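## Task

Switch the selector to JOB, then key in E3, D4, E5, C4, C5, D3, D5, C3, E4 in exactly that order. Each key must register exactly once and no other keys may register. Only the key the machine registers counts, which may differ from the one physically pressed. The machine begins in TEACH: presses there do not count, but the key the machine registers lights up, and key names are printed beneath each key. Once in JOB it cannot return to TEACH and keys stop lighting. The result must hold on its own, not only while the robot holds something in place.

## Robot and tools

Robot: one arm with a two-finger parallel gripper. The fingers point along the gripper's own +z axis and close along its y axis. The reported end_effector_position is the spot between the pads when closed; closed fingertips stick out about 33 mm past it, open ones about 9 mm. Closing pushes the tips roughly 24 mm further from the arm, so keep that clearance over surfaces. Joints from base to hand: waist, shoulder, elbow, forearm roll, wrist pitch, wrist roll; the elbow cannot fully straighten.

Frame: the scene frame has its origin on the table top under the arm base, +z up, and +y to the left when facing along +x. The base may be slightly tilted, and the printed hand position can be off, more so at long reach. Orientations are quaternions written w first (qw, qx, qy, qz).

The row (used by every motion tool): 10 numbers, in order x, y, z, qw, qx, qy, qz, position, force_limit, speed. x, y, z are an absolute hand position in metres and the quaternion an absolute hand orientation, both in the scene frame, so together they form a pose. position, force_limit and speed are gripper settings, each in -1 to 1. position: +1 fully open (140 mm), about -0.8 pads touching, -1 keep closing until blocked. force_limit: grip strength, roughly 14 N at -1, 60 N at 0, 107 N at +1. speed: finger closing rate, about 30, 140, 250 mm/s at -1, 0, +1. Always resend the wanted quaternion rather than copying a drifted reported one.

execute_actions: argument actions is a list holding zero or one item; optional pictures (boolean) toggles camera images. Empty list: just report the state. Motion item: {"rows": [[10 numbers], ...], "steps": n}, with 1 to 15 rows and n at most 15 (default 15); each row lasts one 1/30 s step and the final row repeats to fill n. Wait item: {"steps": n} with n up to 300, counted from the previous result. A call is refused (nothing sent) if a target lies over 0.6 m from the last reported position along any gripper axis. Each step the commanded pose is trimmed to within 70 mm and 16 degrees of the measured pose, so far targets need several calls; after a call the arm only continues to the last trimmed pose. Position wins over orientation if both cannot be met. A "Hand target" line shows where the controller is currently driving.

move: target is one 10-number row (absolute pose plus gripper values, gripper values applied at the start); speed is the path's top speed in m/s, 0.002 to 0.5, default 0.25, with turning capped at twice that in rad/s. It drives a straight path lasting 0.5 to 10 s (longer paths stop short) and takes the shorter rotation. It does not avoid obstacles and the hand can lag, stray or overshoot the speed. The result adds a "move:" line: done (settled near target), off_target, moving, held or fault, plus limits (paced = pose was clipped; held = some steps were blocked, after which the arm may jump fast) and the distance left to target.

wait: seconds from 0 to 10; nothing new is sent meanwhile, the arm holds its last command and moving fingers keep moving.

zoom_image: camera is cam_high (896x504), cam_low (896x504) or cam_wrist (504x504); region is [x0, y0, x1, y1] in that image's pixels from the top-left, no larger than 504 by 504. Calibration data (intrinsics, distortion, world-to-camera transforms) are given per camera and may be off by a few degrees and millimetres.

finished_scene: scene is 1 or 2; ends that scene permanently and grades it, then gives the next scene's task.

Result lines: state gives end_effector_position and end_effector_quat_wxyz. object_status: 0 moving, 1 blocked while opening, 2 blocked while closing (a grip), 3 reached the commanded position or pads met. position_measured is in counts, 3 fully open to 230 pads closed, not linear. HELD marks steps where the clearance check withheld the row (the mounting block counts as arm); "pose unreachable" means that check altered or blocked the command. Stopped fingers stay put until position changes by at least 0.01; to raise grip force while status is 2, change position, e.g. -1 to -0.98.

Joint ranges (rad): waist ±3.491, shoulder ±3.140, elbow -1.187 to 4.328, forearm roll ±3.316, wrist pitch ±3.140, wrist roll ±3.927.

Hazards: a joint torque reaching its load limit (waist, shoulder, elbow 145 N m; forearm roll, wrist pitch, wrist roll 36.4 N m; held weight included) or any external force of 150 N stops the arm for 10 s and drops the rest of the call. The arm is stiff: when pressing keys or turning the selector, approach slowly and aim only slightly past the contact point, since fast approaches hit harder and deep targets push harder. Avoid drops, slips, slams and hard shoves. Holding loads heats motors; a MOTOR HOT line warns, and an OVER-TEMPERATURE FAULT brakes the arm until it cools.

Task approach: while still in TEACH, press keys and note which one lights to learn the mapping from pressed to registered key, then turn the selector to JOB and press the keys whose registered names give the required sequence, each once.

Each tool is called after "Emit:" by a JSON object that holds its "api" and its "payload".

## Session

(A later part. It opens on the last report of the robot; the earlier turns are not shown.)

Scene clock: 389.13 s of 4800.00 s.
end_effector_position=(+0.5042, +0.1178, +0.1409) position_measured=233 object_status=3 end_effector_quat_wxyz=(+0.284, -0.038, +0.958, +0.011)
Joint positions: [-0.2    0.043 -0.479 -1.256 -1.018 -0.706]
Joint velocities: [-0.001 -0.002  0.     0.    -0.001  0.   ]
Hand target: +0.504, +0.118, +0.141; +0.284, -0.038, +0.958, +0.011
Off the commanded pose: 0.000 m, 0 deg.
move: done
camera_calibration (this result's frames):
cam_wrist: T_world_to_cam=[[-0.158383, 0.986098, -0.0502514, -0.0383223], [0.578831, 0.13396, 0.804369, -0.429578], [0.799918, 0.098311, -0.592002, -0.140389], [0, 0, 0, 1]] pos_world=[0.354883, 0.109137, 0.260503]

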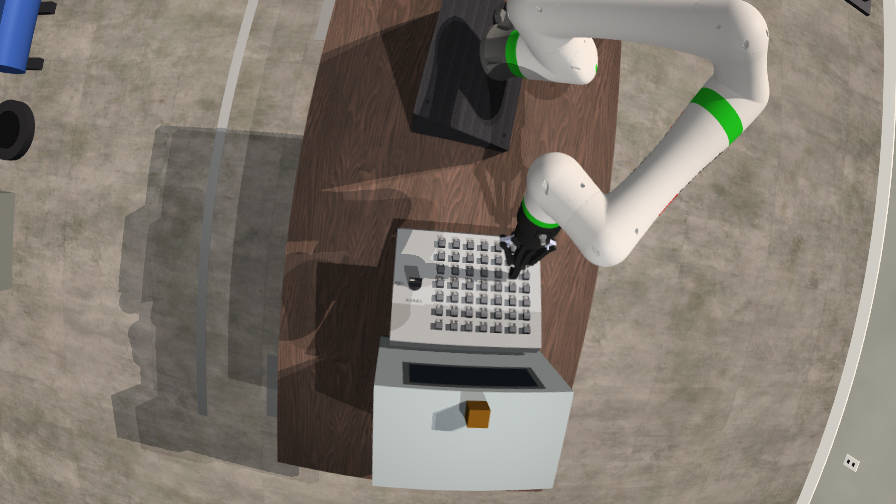

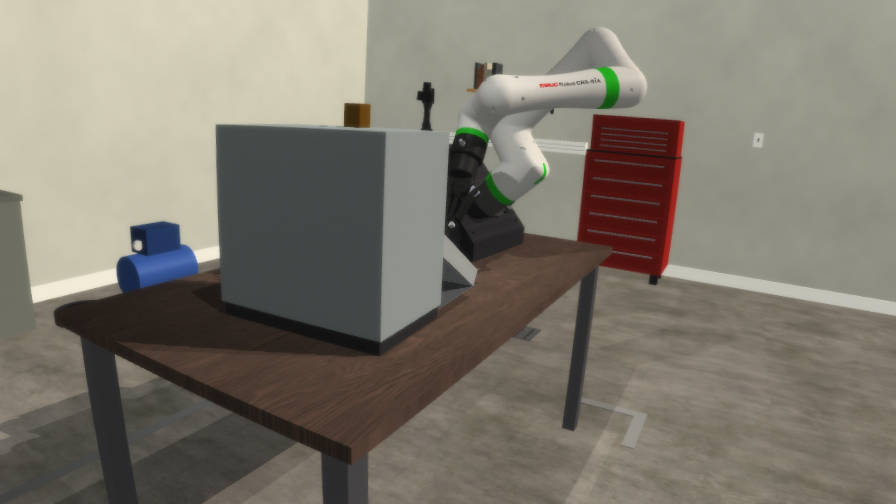

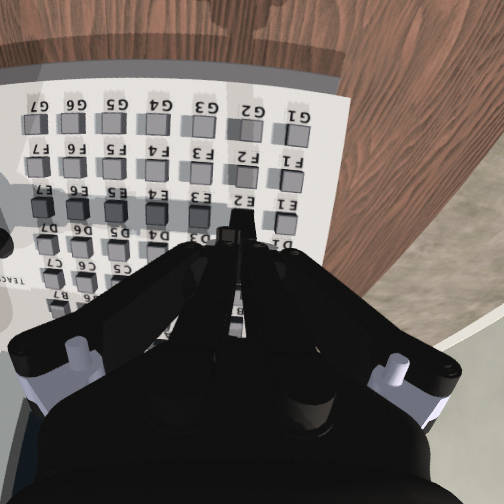

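Emit:
{"api": "move", "payload": {"target": [0.5098,0.0496,0.1410,0.2838,-0.0377,0.958,0.0112,-1,0,0.5], "speed": 0.1}}

Emit:
{"api": "move", "payload": {"target": [0.5163,0.0501,0.1309,0.2838,-0.0377,0.958,0.0112,-1,0,0.5], "speed": 0.015}}

Emit:
{"api": "move", "payload": {"target": [0.5098,0.0496,0.1410,0.2838,-0.0377,0.958,0.0112,-1,0,0.5], "speed": 0.05}}

Emit:
{"api": "move", "payload": {"target": [0.5329,0.1203,0.1591,0.2838,-0.0377,0.958,0.0112,-1,0,0.5], "speed": 0.1}}

Emit:
{"api": "move", "payload": {"target": [0.5394,0.1208,0.1490,0.2838,-0.0377,0.958,0.0112,-1,0,0.5], "speed": 0.015}}

Emit:
{"api": "move", "payload": {"target": [0.5329,0.1203,0.1591,0.2838,-0.0377,0.958,0.0112,-1,0,0.5], "speed": 0.05}}

Emit:
{"api": "move", "payload": {"target": [0.4783,0.0812,0.1229,0.2838,-0.0377,0.958,0.0112,-1,0,0.5], "speed": 0.1}}

Emit:
{"api": "move", "payload": {"target": [0.4848,0.0817,0.1128,0.2838,-0.0377,0.958,0.0112,-1,0,0.5], "speed": 0.015}}

Emit:
{"api": "move", "payload": {"target": [0.470,0.0806,0.1355,0.2838,-0.0377,0.958,0.0112,-1,0,0.5], "speed": 0.05}}

Scene clock: 402.97 s of 4800.00 s.
end_effector_position=(+0.5096, +0.0496, +0.1409) position_measured=233 object_status=3 end_effector_quat_wxyz=(+0.283, -0.038, +0.958, +0.011)
Joint positions: [-0.321  0.233 -0.428 -1.281 -1.073 -0.52 ]
Joint velocities: [-0.001  0.004  0.002 -0.001 -0.001  0.002]
Hand target: +0.510, +0.050, +0.141; +0.283, -0.038, +0.958, +0.011
Off the commanded pose: 0.000 m, 0 deg.
After step 90, 9.80 s passed at rest.
move: done
camera_calibration (this result's frames):
cam_wrist: T_world_to_cam=[[-0.158312, 0.9861, -0.0504377, 0.0297778], [0.579398, 0.134138, 0.803931, -0.423798], [0.799522, 0.0980483, -0.59258, -0.13772], [0, 0, 0, 1]] pos_world=[0.360372, 0.0409869, 0.260596]

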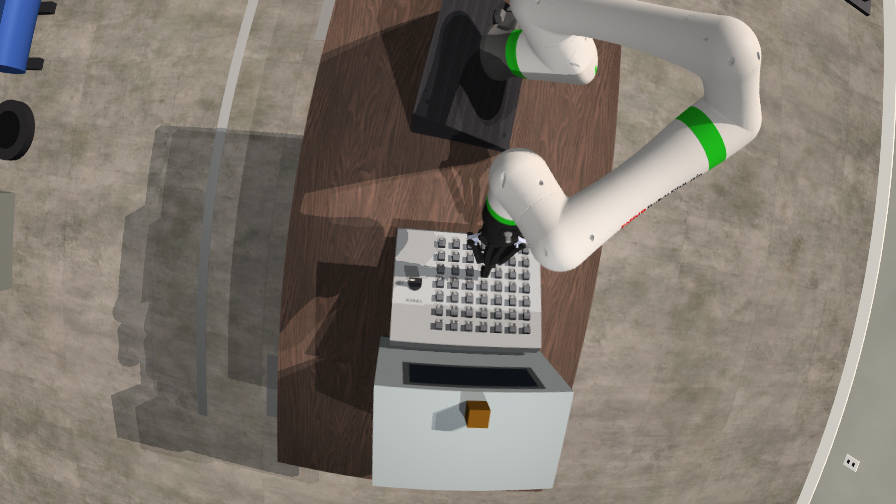

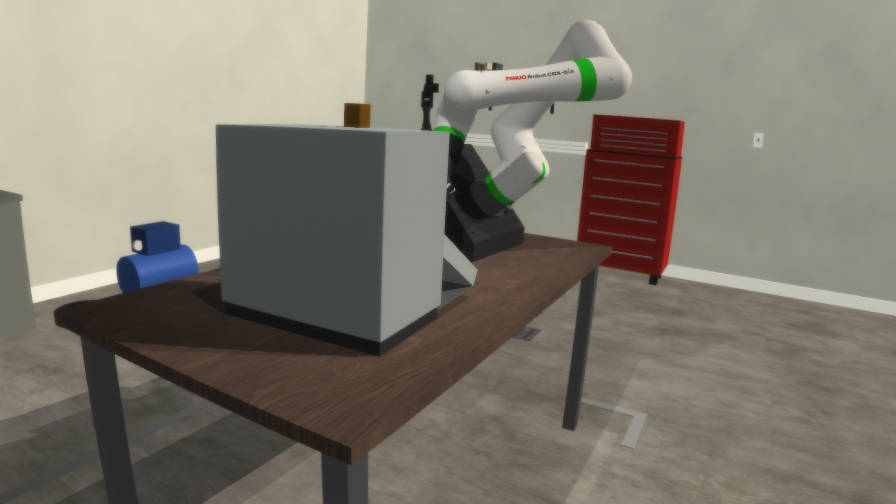

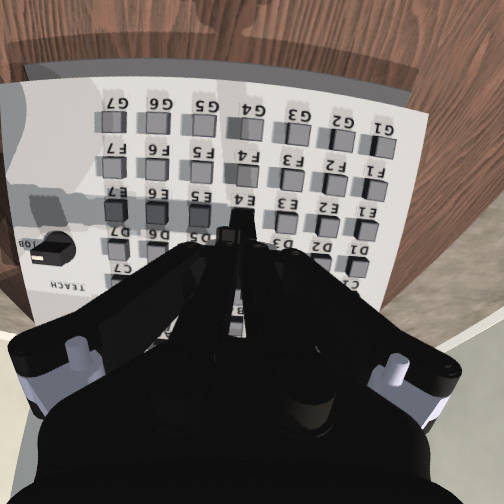

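Scene clock: 404.00 s of 4800.00 s.
end_effector_position=(+0.5162, +0.0501, +0.1310) position_measured=233 object_status=3 end_effector_quat_wxyz=(+0.284, -0.038, +0.958, +0.011)
Joint positions: [-0.3    0.251 -0.423 -1.3   -1.054 -0.509]
Joint velocities: [ 0.     0.003 -0.001 -0.003  0.002  0.001]
Hand target: +0.516, +0.050, +0.131; +0.284, -0.038, +0.958, +0.011
Off the commanded pose: 0.000 m, 0 deg.
move: done
camera_calibration (this result's frames):
cam_wrist: T_world_to_cam=[[-0.158684, 0.986044, -0.0503621, 0.0300012], [0.578856, 0.134235, 0.804305, -0.419538], [0.799841, 0.0984778, -0.592079, -0.149185], [0, 0, 0, 1]] pos_world=[0.366937, 0.0414255, 0.250619]

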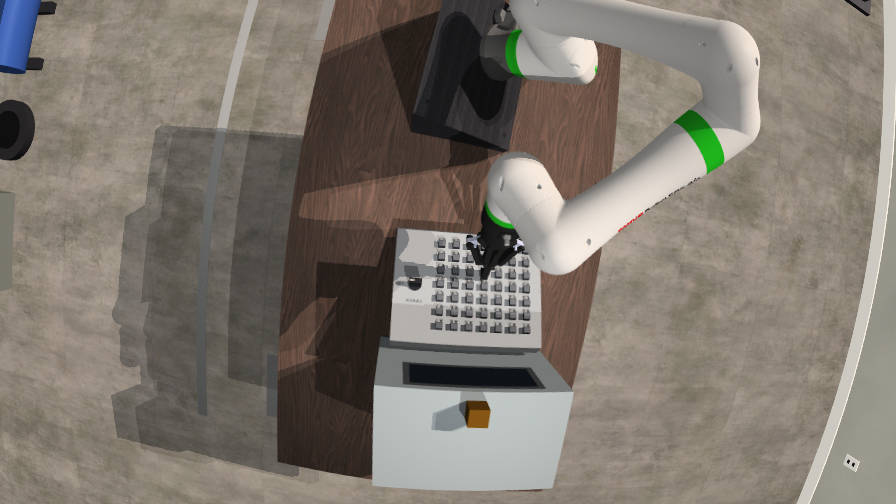

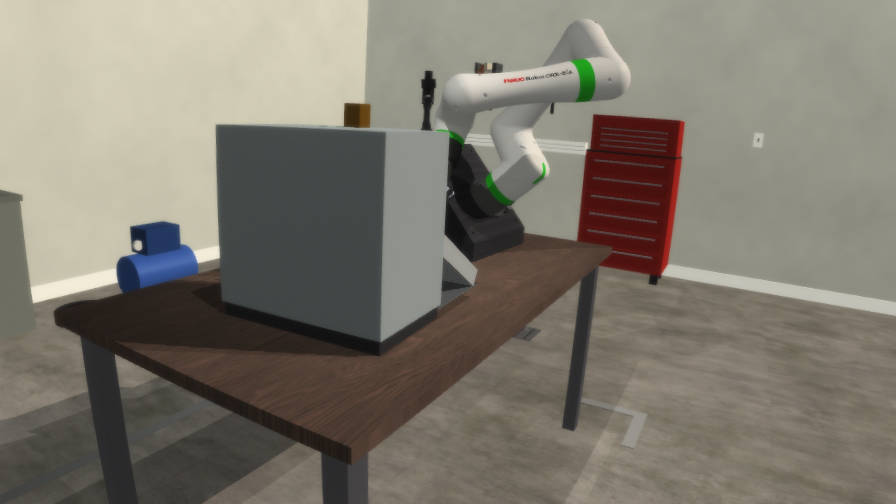

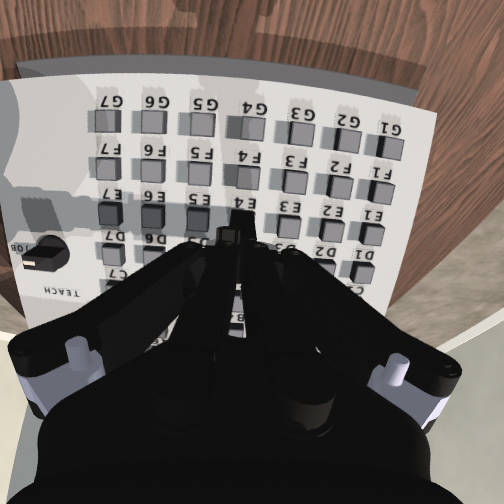

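Scene clock: 404.73 s of 4800.00 s.
end_effector_position=(+0.5098, +0.0496, +0.1409) position_measured=233 object_status=3 end_effector_quat_wxyz=(+0.284, -0.038, +0.958, +0.011)
Joint positions: [-0.321  0.233 -0.428 -1.282 -1.073 -0.519]
Joint velocities: [-0.001 -0.002  0.003  0.001 -0.001  0.   ]
Hand target: +0.510, +0.050, +0.141; +0.284, -0.038, +0.958, +0.011
Off the commanded pose: 0.000 m, 0 deg.
move: done
camera_calibration (this result's frames):
cam_wrist: T_world_to_cam=[[-0.158384, 0.986098, -0.0502493, 0.0298156], [0.578833, 0.133959, 0.804367, -0.423686], [0.799916, 0.0983129, -0.592004, -0.138161], [0, 0, 0, 1]] pos_world=[0.360484, 0.0409386, 0.260506]

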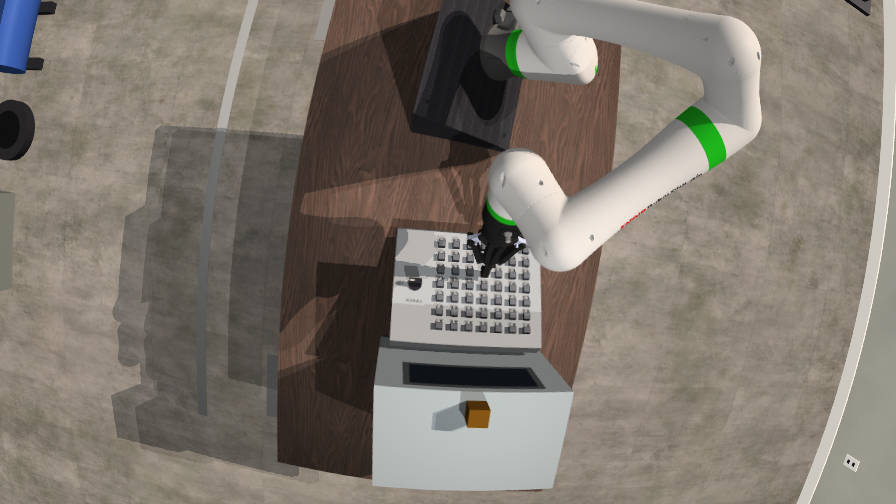

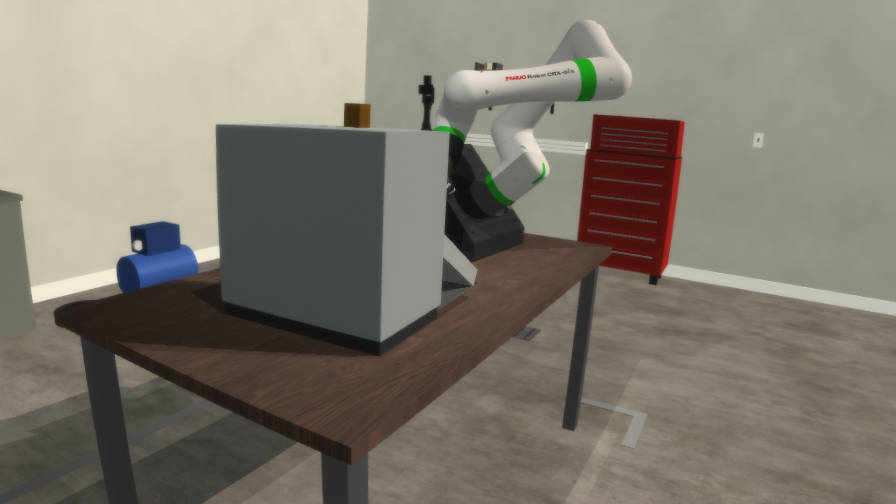

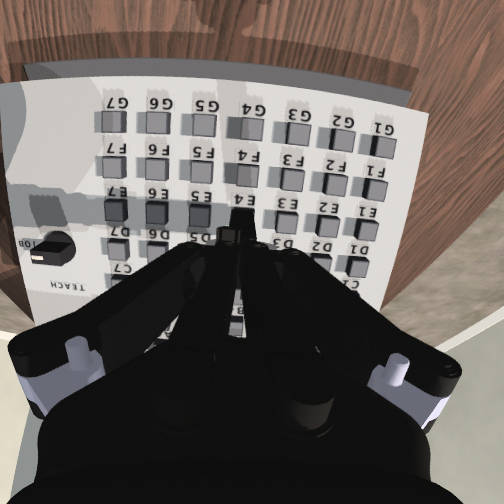

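Scene clock: 405.87 s of 4800.00 s.
end_effector_position=(+0.5331, +0.1204, +0.1593) position_measured=233 object_status=3 end_effector_quat_wxyz=(+0.284, -0.038, +0.958, +0.011)
Joint positions: [-0.198  0.08  -0.395 -1.231 -1.032 -0.758]
Joint velocities: [ 0.002 -0.003  0.     0.002  0.001 -0.004]
Hand target: +0.533, +0.120, +0.159; +0.284, -0.038, +0.958, +0.011
Off the commanded pose: 0.000 m, 0 deg.
move: done
camera_calibration (this result's frames):
cam_wrist: T_world_to_cam=[[-0.158551, 0.986084, -0.0500092, -0.0353133], [0.578102, 0.133774, 0.804924, -0.461049], [0.800412, 0.0987107, -0.591267, -0.153331], [0, 0, 0, 1]] pos_world=[0.383662, 0.111633, 0.278684]

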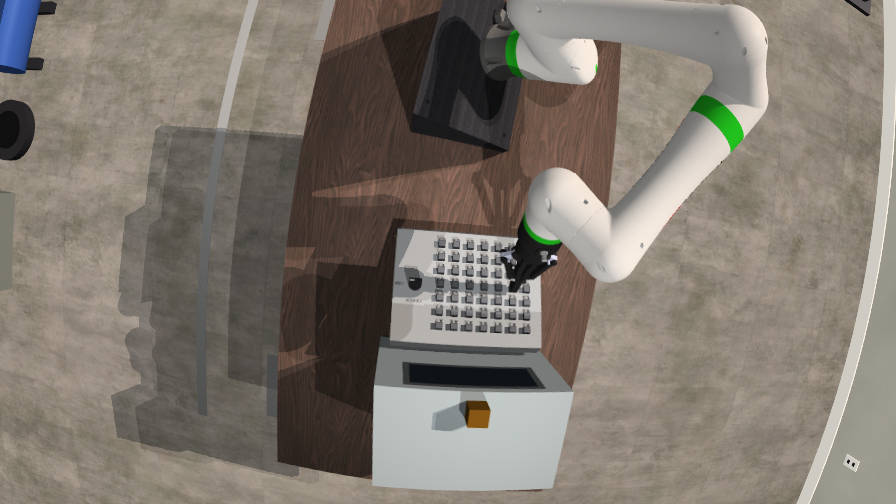

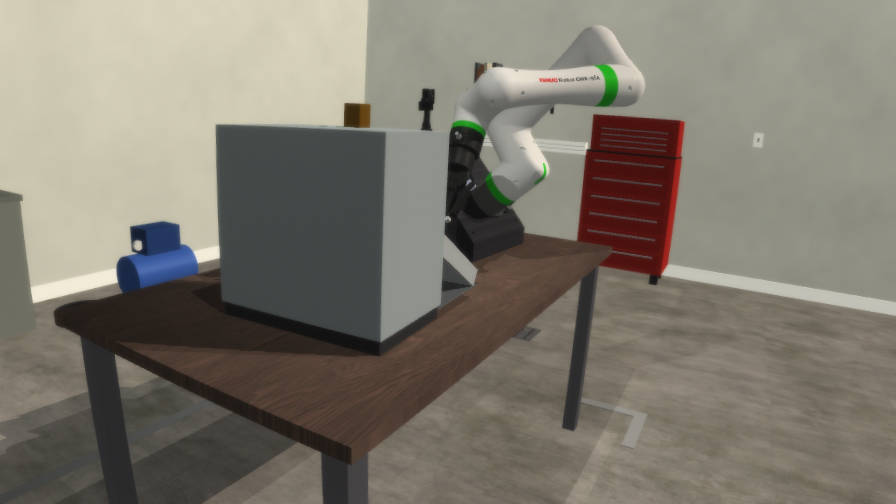

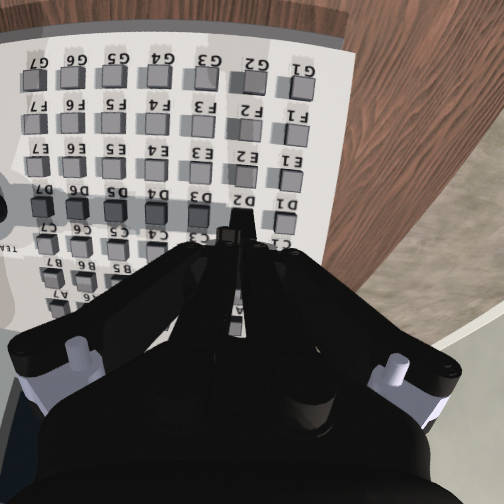

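Scene clock: 406.90 s of 4800.00 s.
end_effector_position=(+0.5394, +0.1208, +0.1491) position_measured=233 object_status=3 end_effector_quat_wxyz=(+0.284, -0.038, +0.958, +0.011)
Joint positions: [-0.176  0.099 -0.39  -1.244 -1.009 -0.75 ]
Joint velocities: [ 0.001  0.001 -0.001 -0.002  0.001  0.002]
Hand target: +0.539, +0.121, +0.149; +0.284, -0.038, +0.958, +0.011
Off the commanded pose: 0.000 m, 0 deg.
move: done
camera_calibration (this result's frames):
cam_wrist: T_world_to_cam=[[-0.158488, 0.986083, -0.0502097, -0.0352558], [0.578814, 0.133987, 0.804377, -0.456878], [0.79991, 0.0984219, -0.591994, -0.16405], [0, 0, 0, 1]] pos_world=[0.390085, 0.112127, 0.268615]

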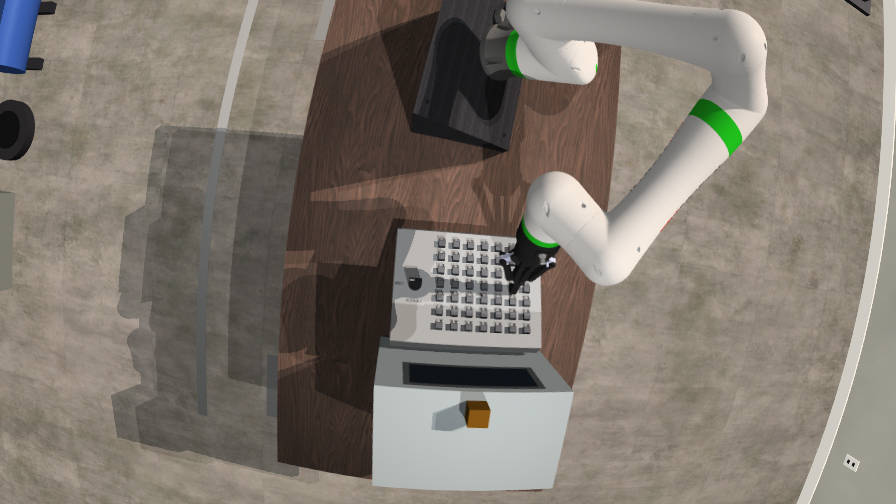

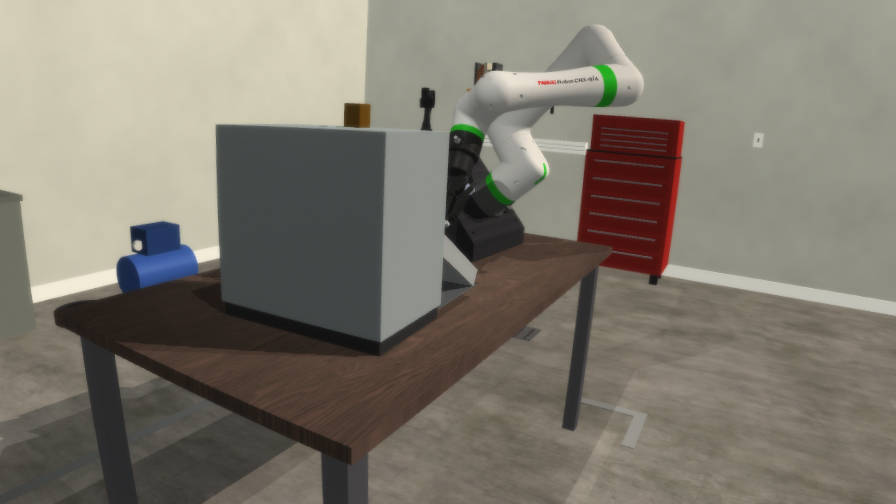

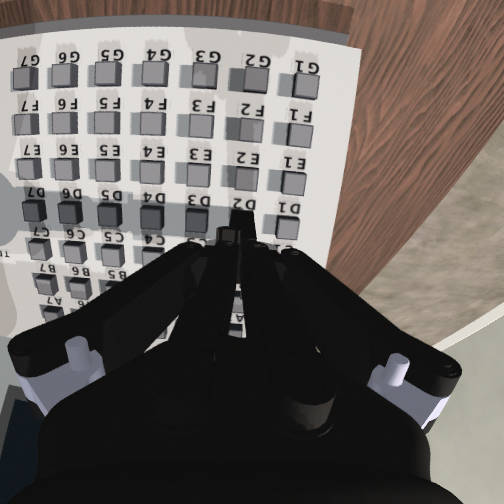

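Scene clock: 407.63 s of 4800.00 s.
end_effector_position=(+0.5329, +0.1203, +0.1590) position_measured=233 object_status=3 end_effector_quat_wxyz=(+0.284, -0.038, +0.958, +0.011)
Joint positions: [-0.198  0.08  -0.395 -1.23  -1.032 -0.759]
Joint velocities: [-0.001  0.    -0.002  0.001 -0.001 -0.003]
Hand target: +0.533, +0.120, +0.159; +0.284, -0.038, +0.958, +0.011
Off the commanded pose: 0.000 m, 0 deg.
move: done
camera_calibration (this result's frames):
cam_wrist: T_world_to_cam=[[-0.158384, 0.986098, -0.0502499, -0.0353329], [0.578835, 0.13396, 0.804366, -0.461084], [0.799915, 0.0983121, -0.592006, -0.152874], [0, 0, 0, 1]] pos_world=[0.383582, 0.111638, 0.278603]

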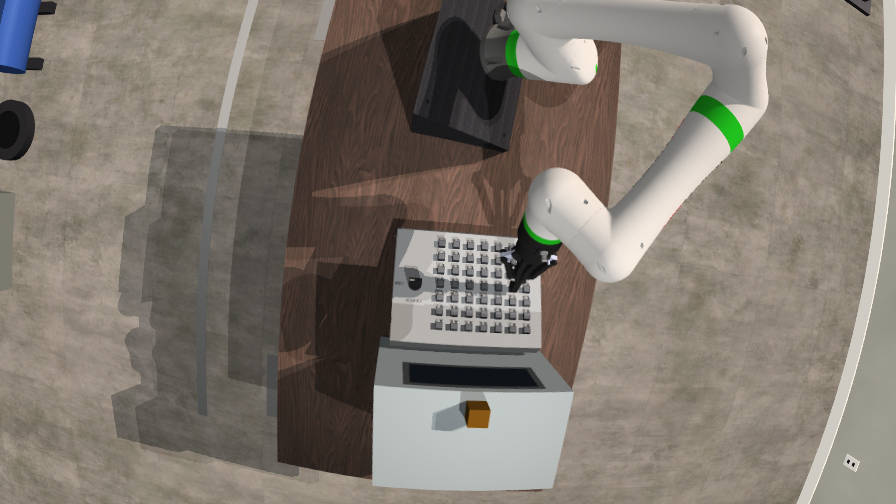

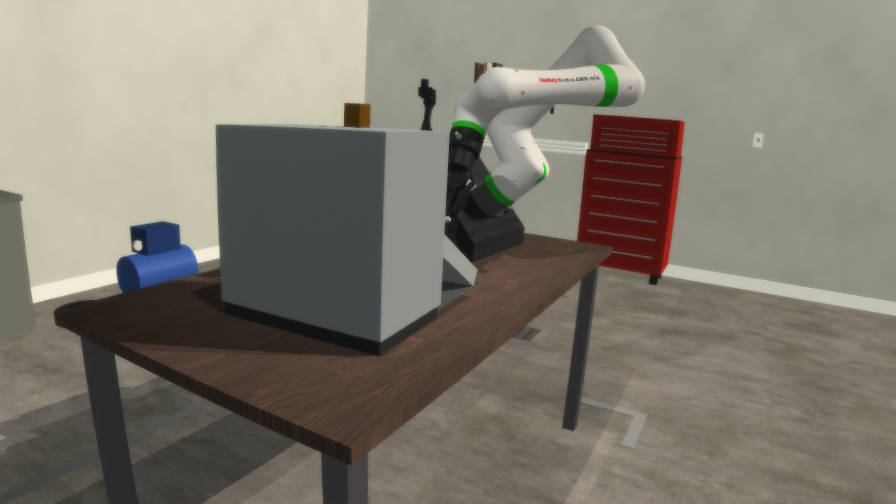

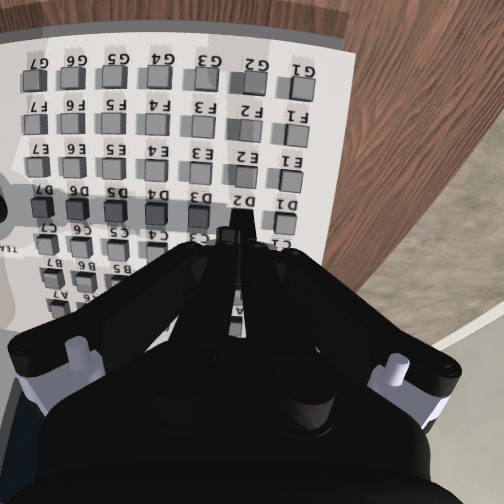

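Scene clock: 408.77 s of 4800.00 s.
end_effector_position=(+0.4782, +0.0811, +0.1227) position_measured=233 object_status=3 end_effector_quat_wxyz=(+0.283, -0.038, +0.958, +0.011)
Joint positions: [-0.273  0.114 -0.537 -1.299 -1.04  -0.543]
Joint velocities: [-0.001  0.    -0.002 -0.002 -0.     0.004]
Hand target: +0.478, +0.081, +0.123; +0.283, -0.038, +0.958, +0.011
Off the commanded pose: 0.000 m, 0 deg.
move: done
camera_calibration (this result's frames):
cam_wrist: T_world_to_cam=[[-0.15838, 0.986091, -0.0503928, -0.00715196], [0.57943, 0.134147, 0.803907, -0.395167], [0.799485, 0.098124, -0.592617, -0.126511], [0, 0, 0, 1]] pos_world=[0.328983, 0.0724768, 0.242344]

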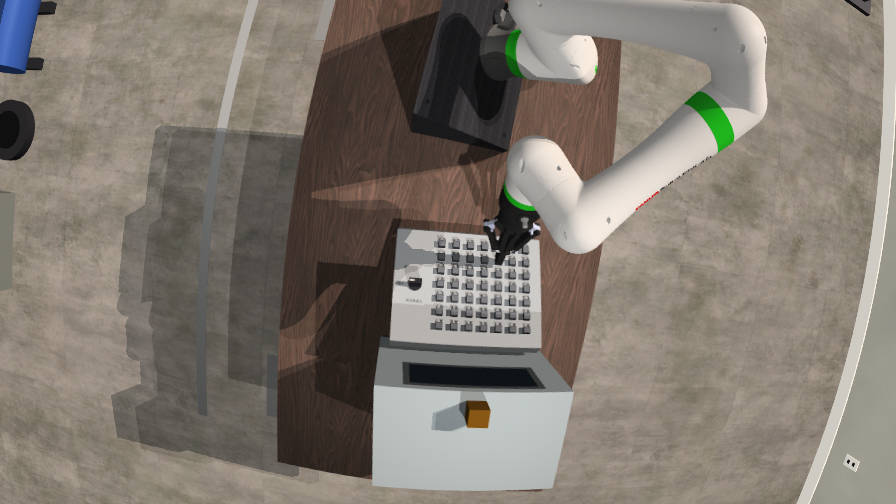

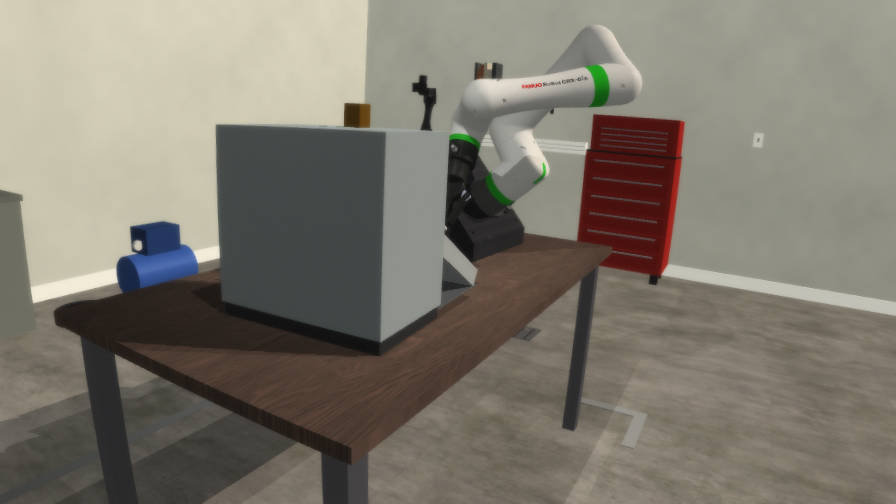

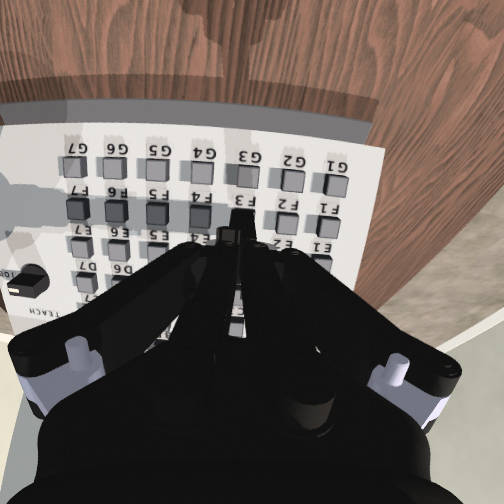

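Scene clock: 409.77 s of 4800.00 s.
end_effector_position=(+0.4847, +0.0817, +0.1129) position_measured=233 object_status=3 end_effector_quat_wxyz=(+0.284, -0.038, +0.958, +0.011)
Joint positions: [-0.25   0.135 -0.532 -1.32  -1.018 -0.529]
Joint velocities: [ 0.002  0.    -0.001 -0.004  0.003  0.002]
Hand target: +0.485, +0.082, +0.113; +0.284, -0.038, +0.958, +0.011
Off the commanded pose: 0.000 m, 0 deg.
move: done
camera_calibration (this result's frames):
cam_wrist: T_world_to_cam=[[-0.158726, 0.986037, -0.0503787, -0.0070474], [0.578866, 0.134275, 0.804291, -0.390989], [0.799825, 0.098499, -0.592096, -0.137806], [0, 0, 0, 1]] pos_world=[0.335432, 0.0730228, 0.23252]

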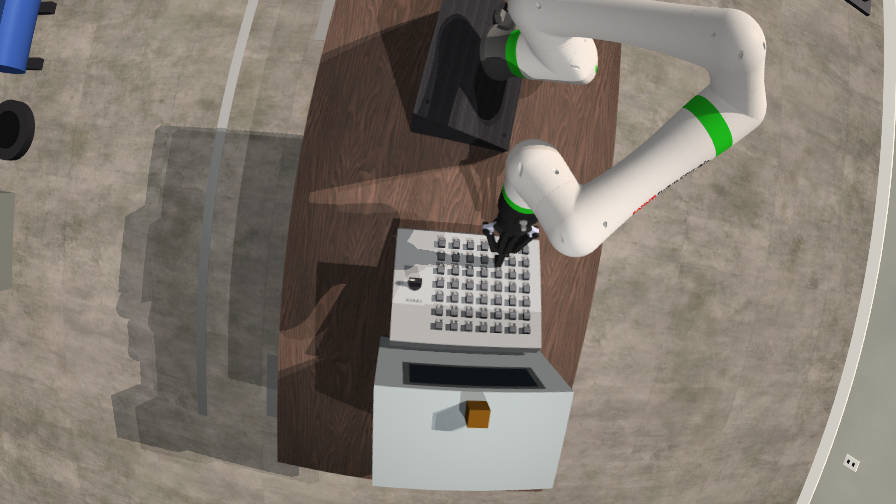

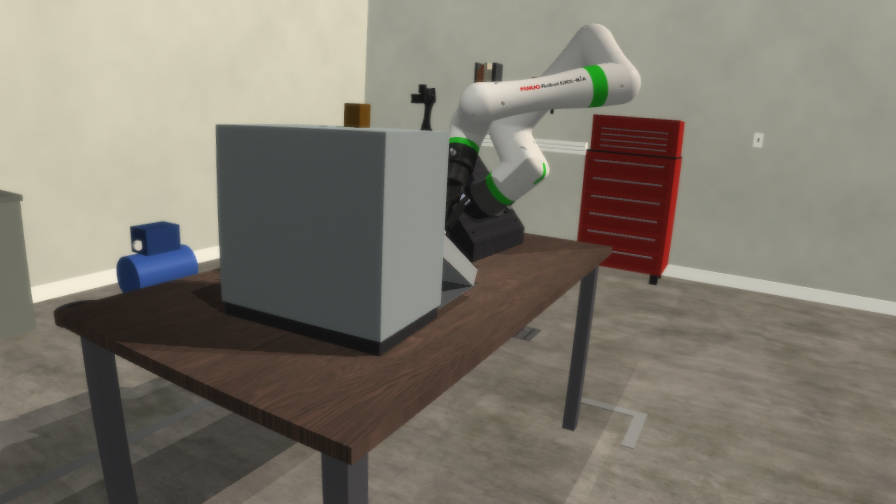

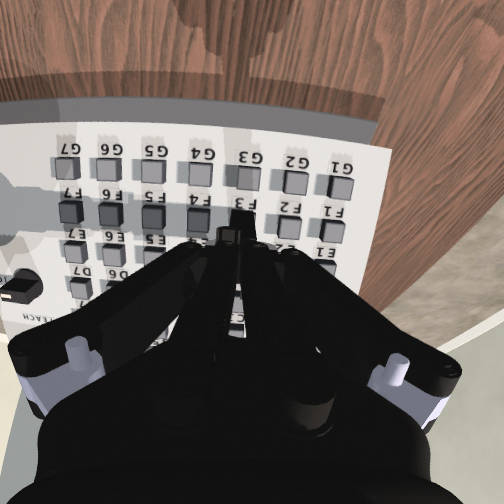

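Scene clock: 410.60 s of 4800.00 s.
end_effector_position=(+0.4700, +0.0806, +0.1354) position_measured=233 object_status=3 end_effector_quat_wxyz=(+0.284, -0.038, +0.958, +0.011)
Joint positions: [-0.304  0.087 -0.543 -1.274 -1.069 -0.557]
Joint velocities: [-0.002 -0.003  0.002  0.001 -0.002 -0.001]
Hand target: +0.470, +0.081, +0.135; +0.284, -0.038, +0.958, +0.011
Off the commanded pose: 0.000 m, 0 deg.
move: done
camera_calibration (this result's frames):
cam_wrist: T_world_to_cam=[[-0.158312, 0.986108, -0.0502828, -0.00735876], [0.578836, 0.133943, 0.804368, -0.400338], [0.799929, 0.0982357, -0.591999, -0.112634], [0, 0, 0, 1]] pos_world=[0.320664, 0.0719438, 0.25497]

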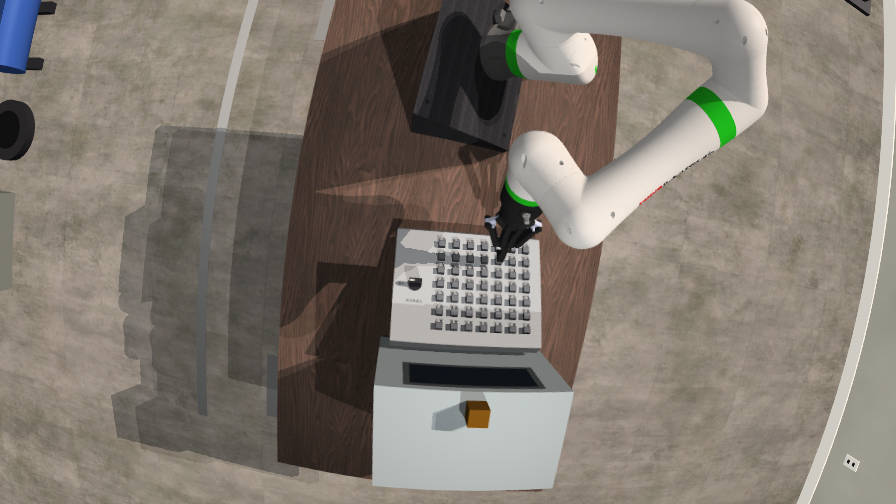

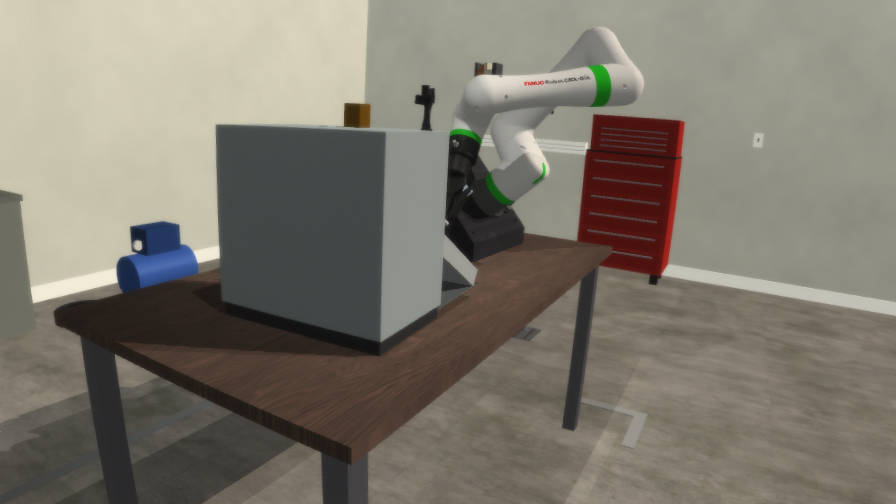

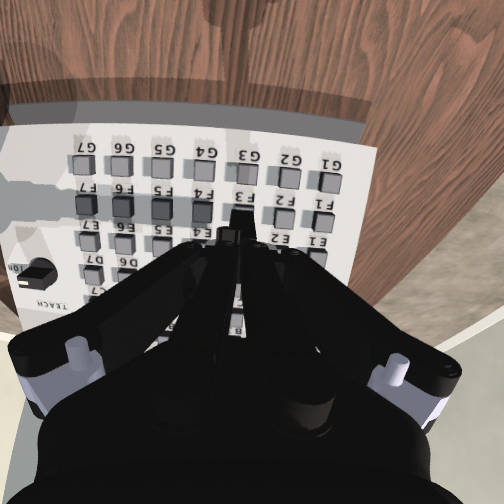

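Emit:
{"api": "finished_scene", "payload": {"scene": 1}}

The scene is finished: the task was done.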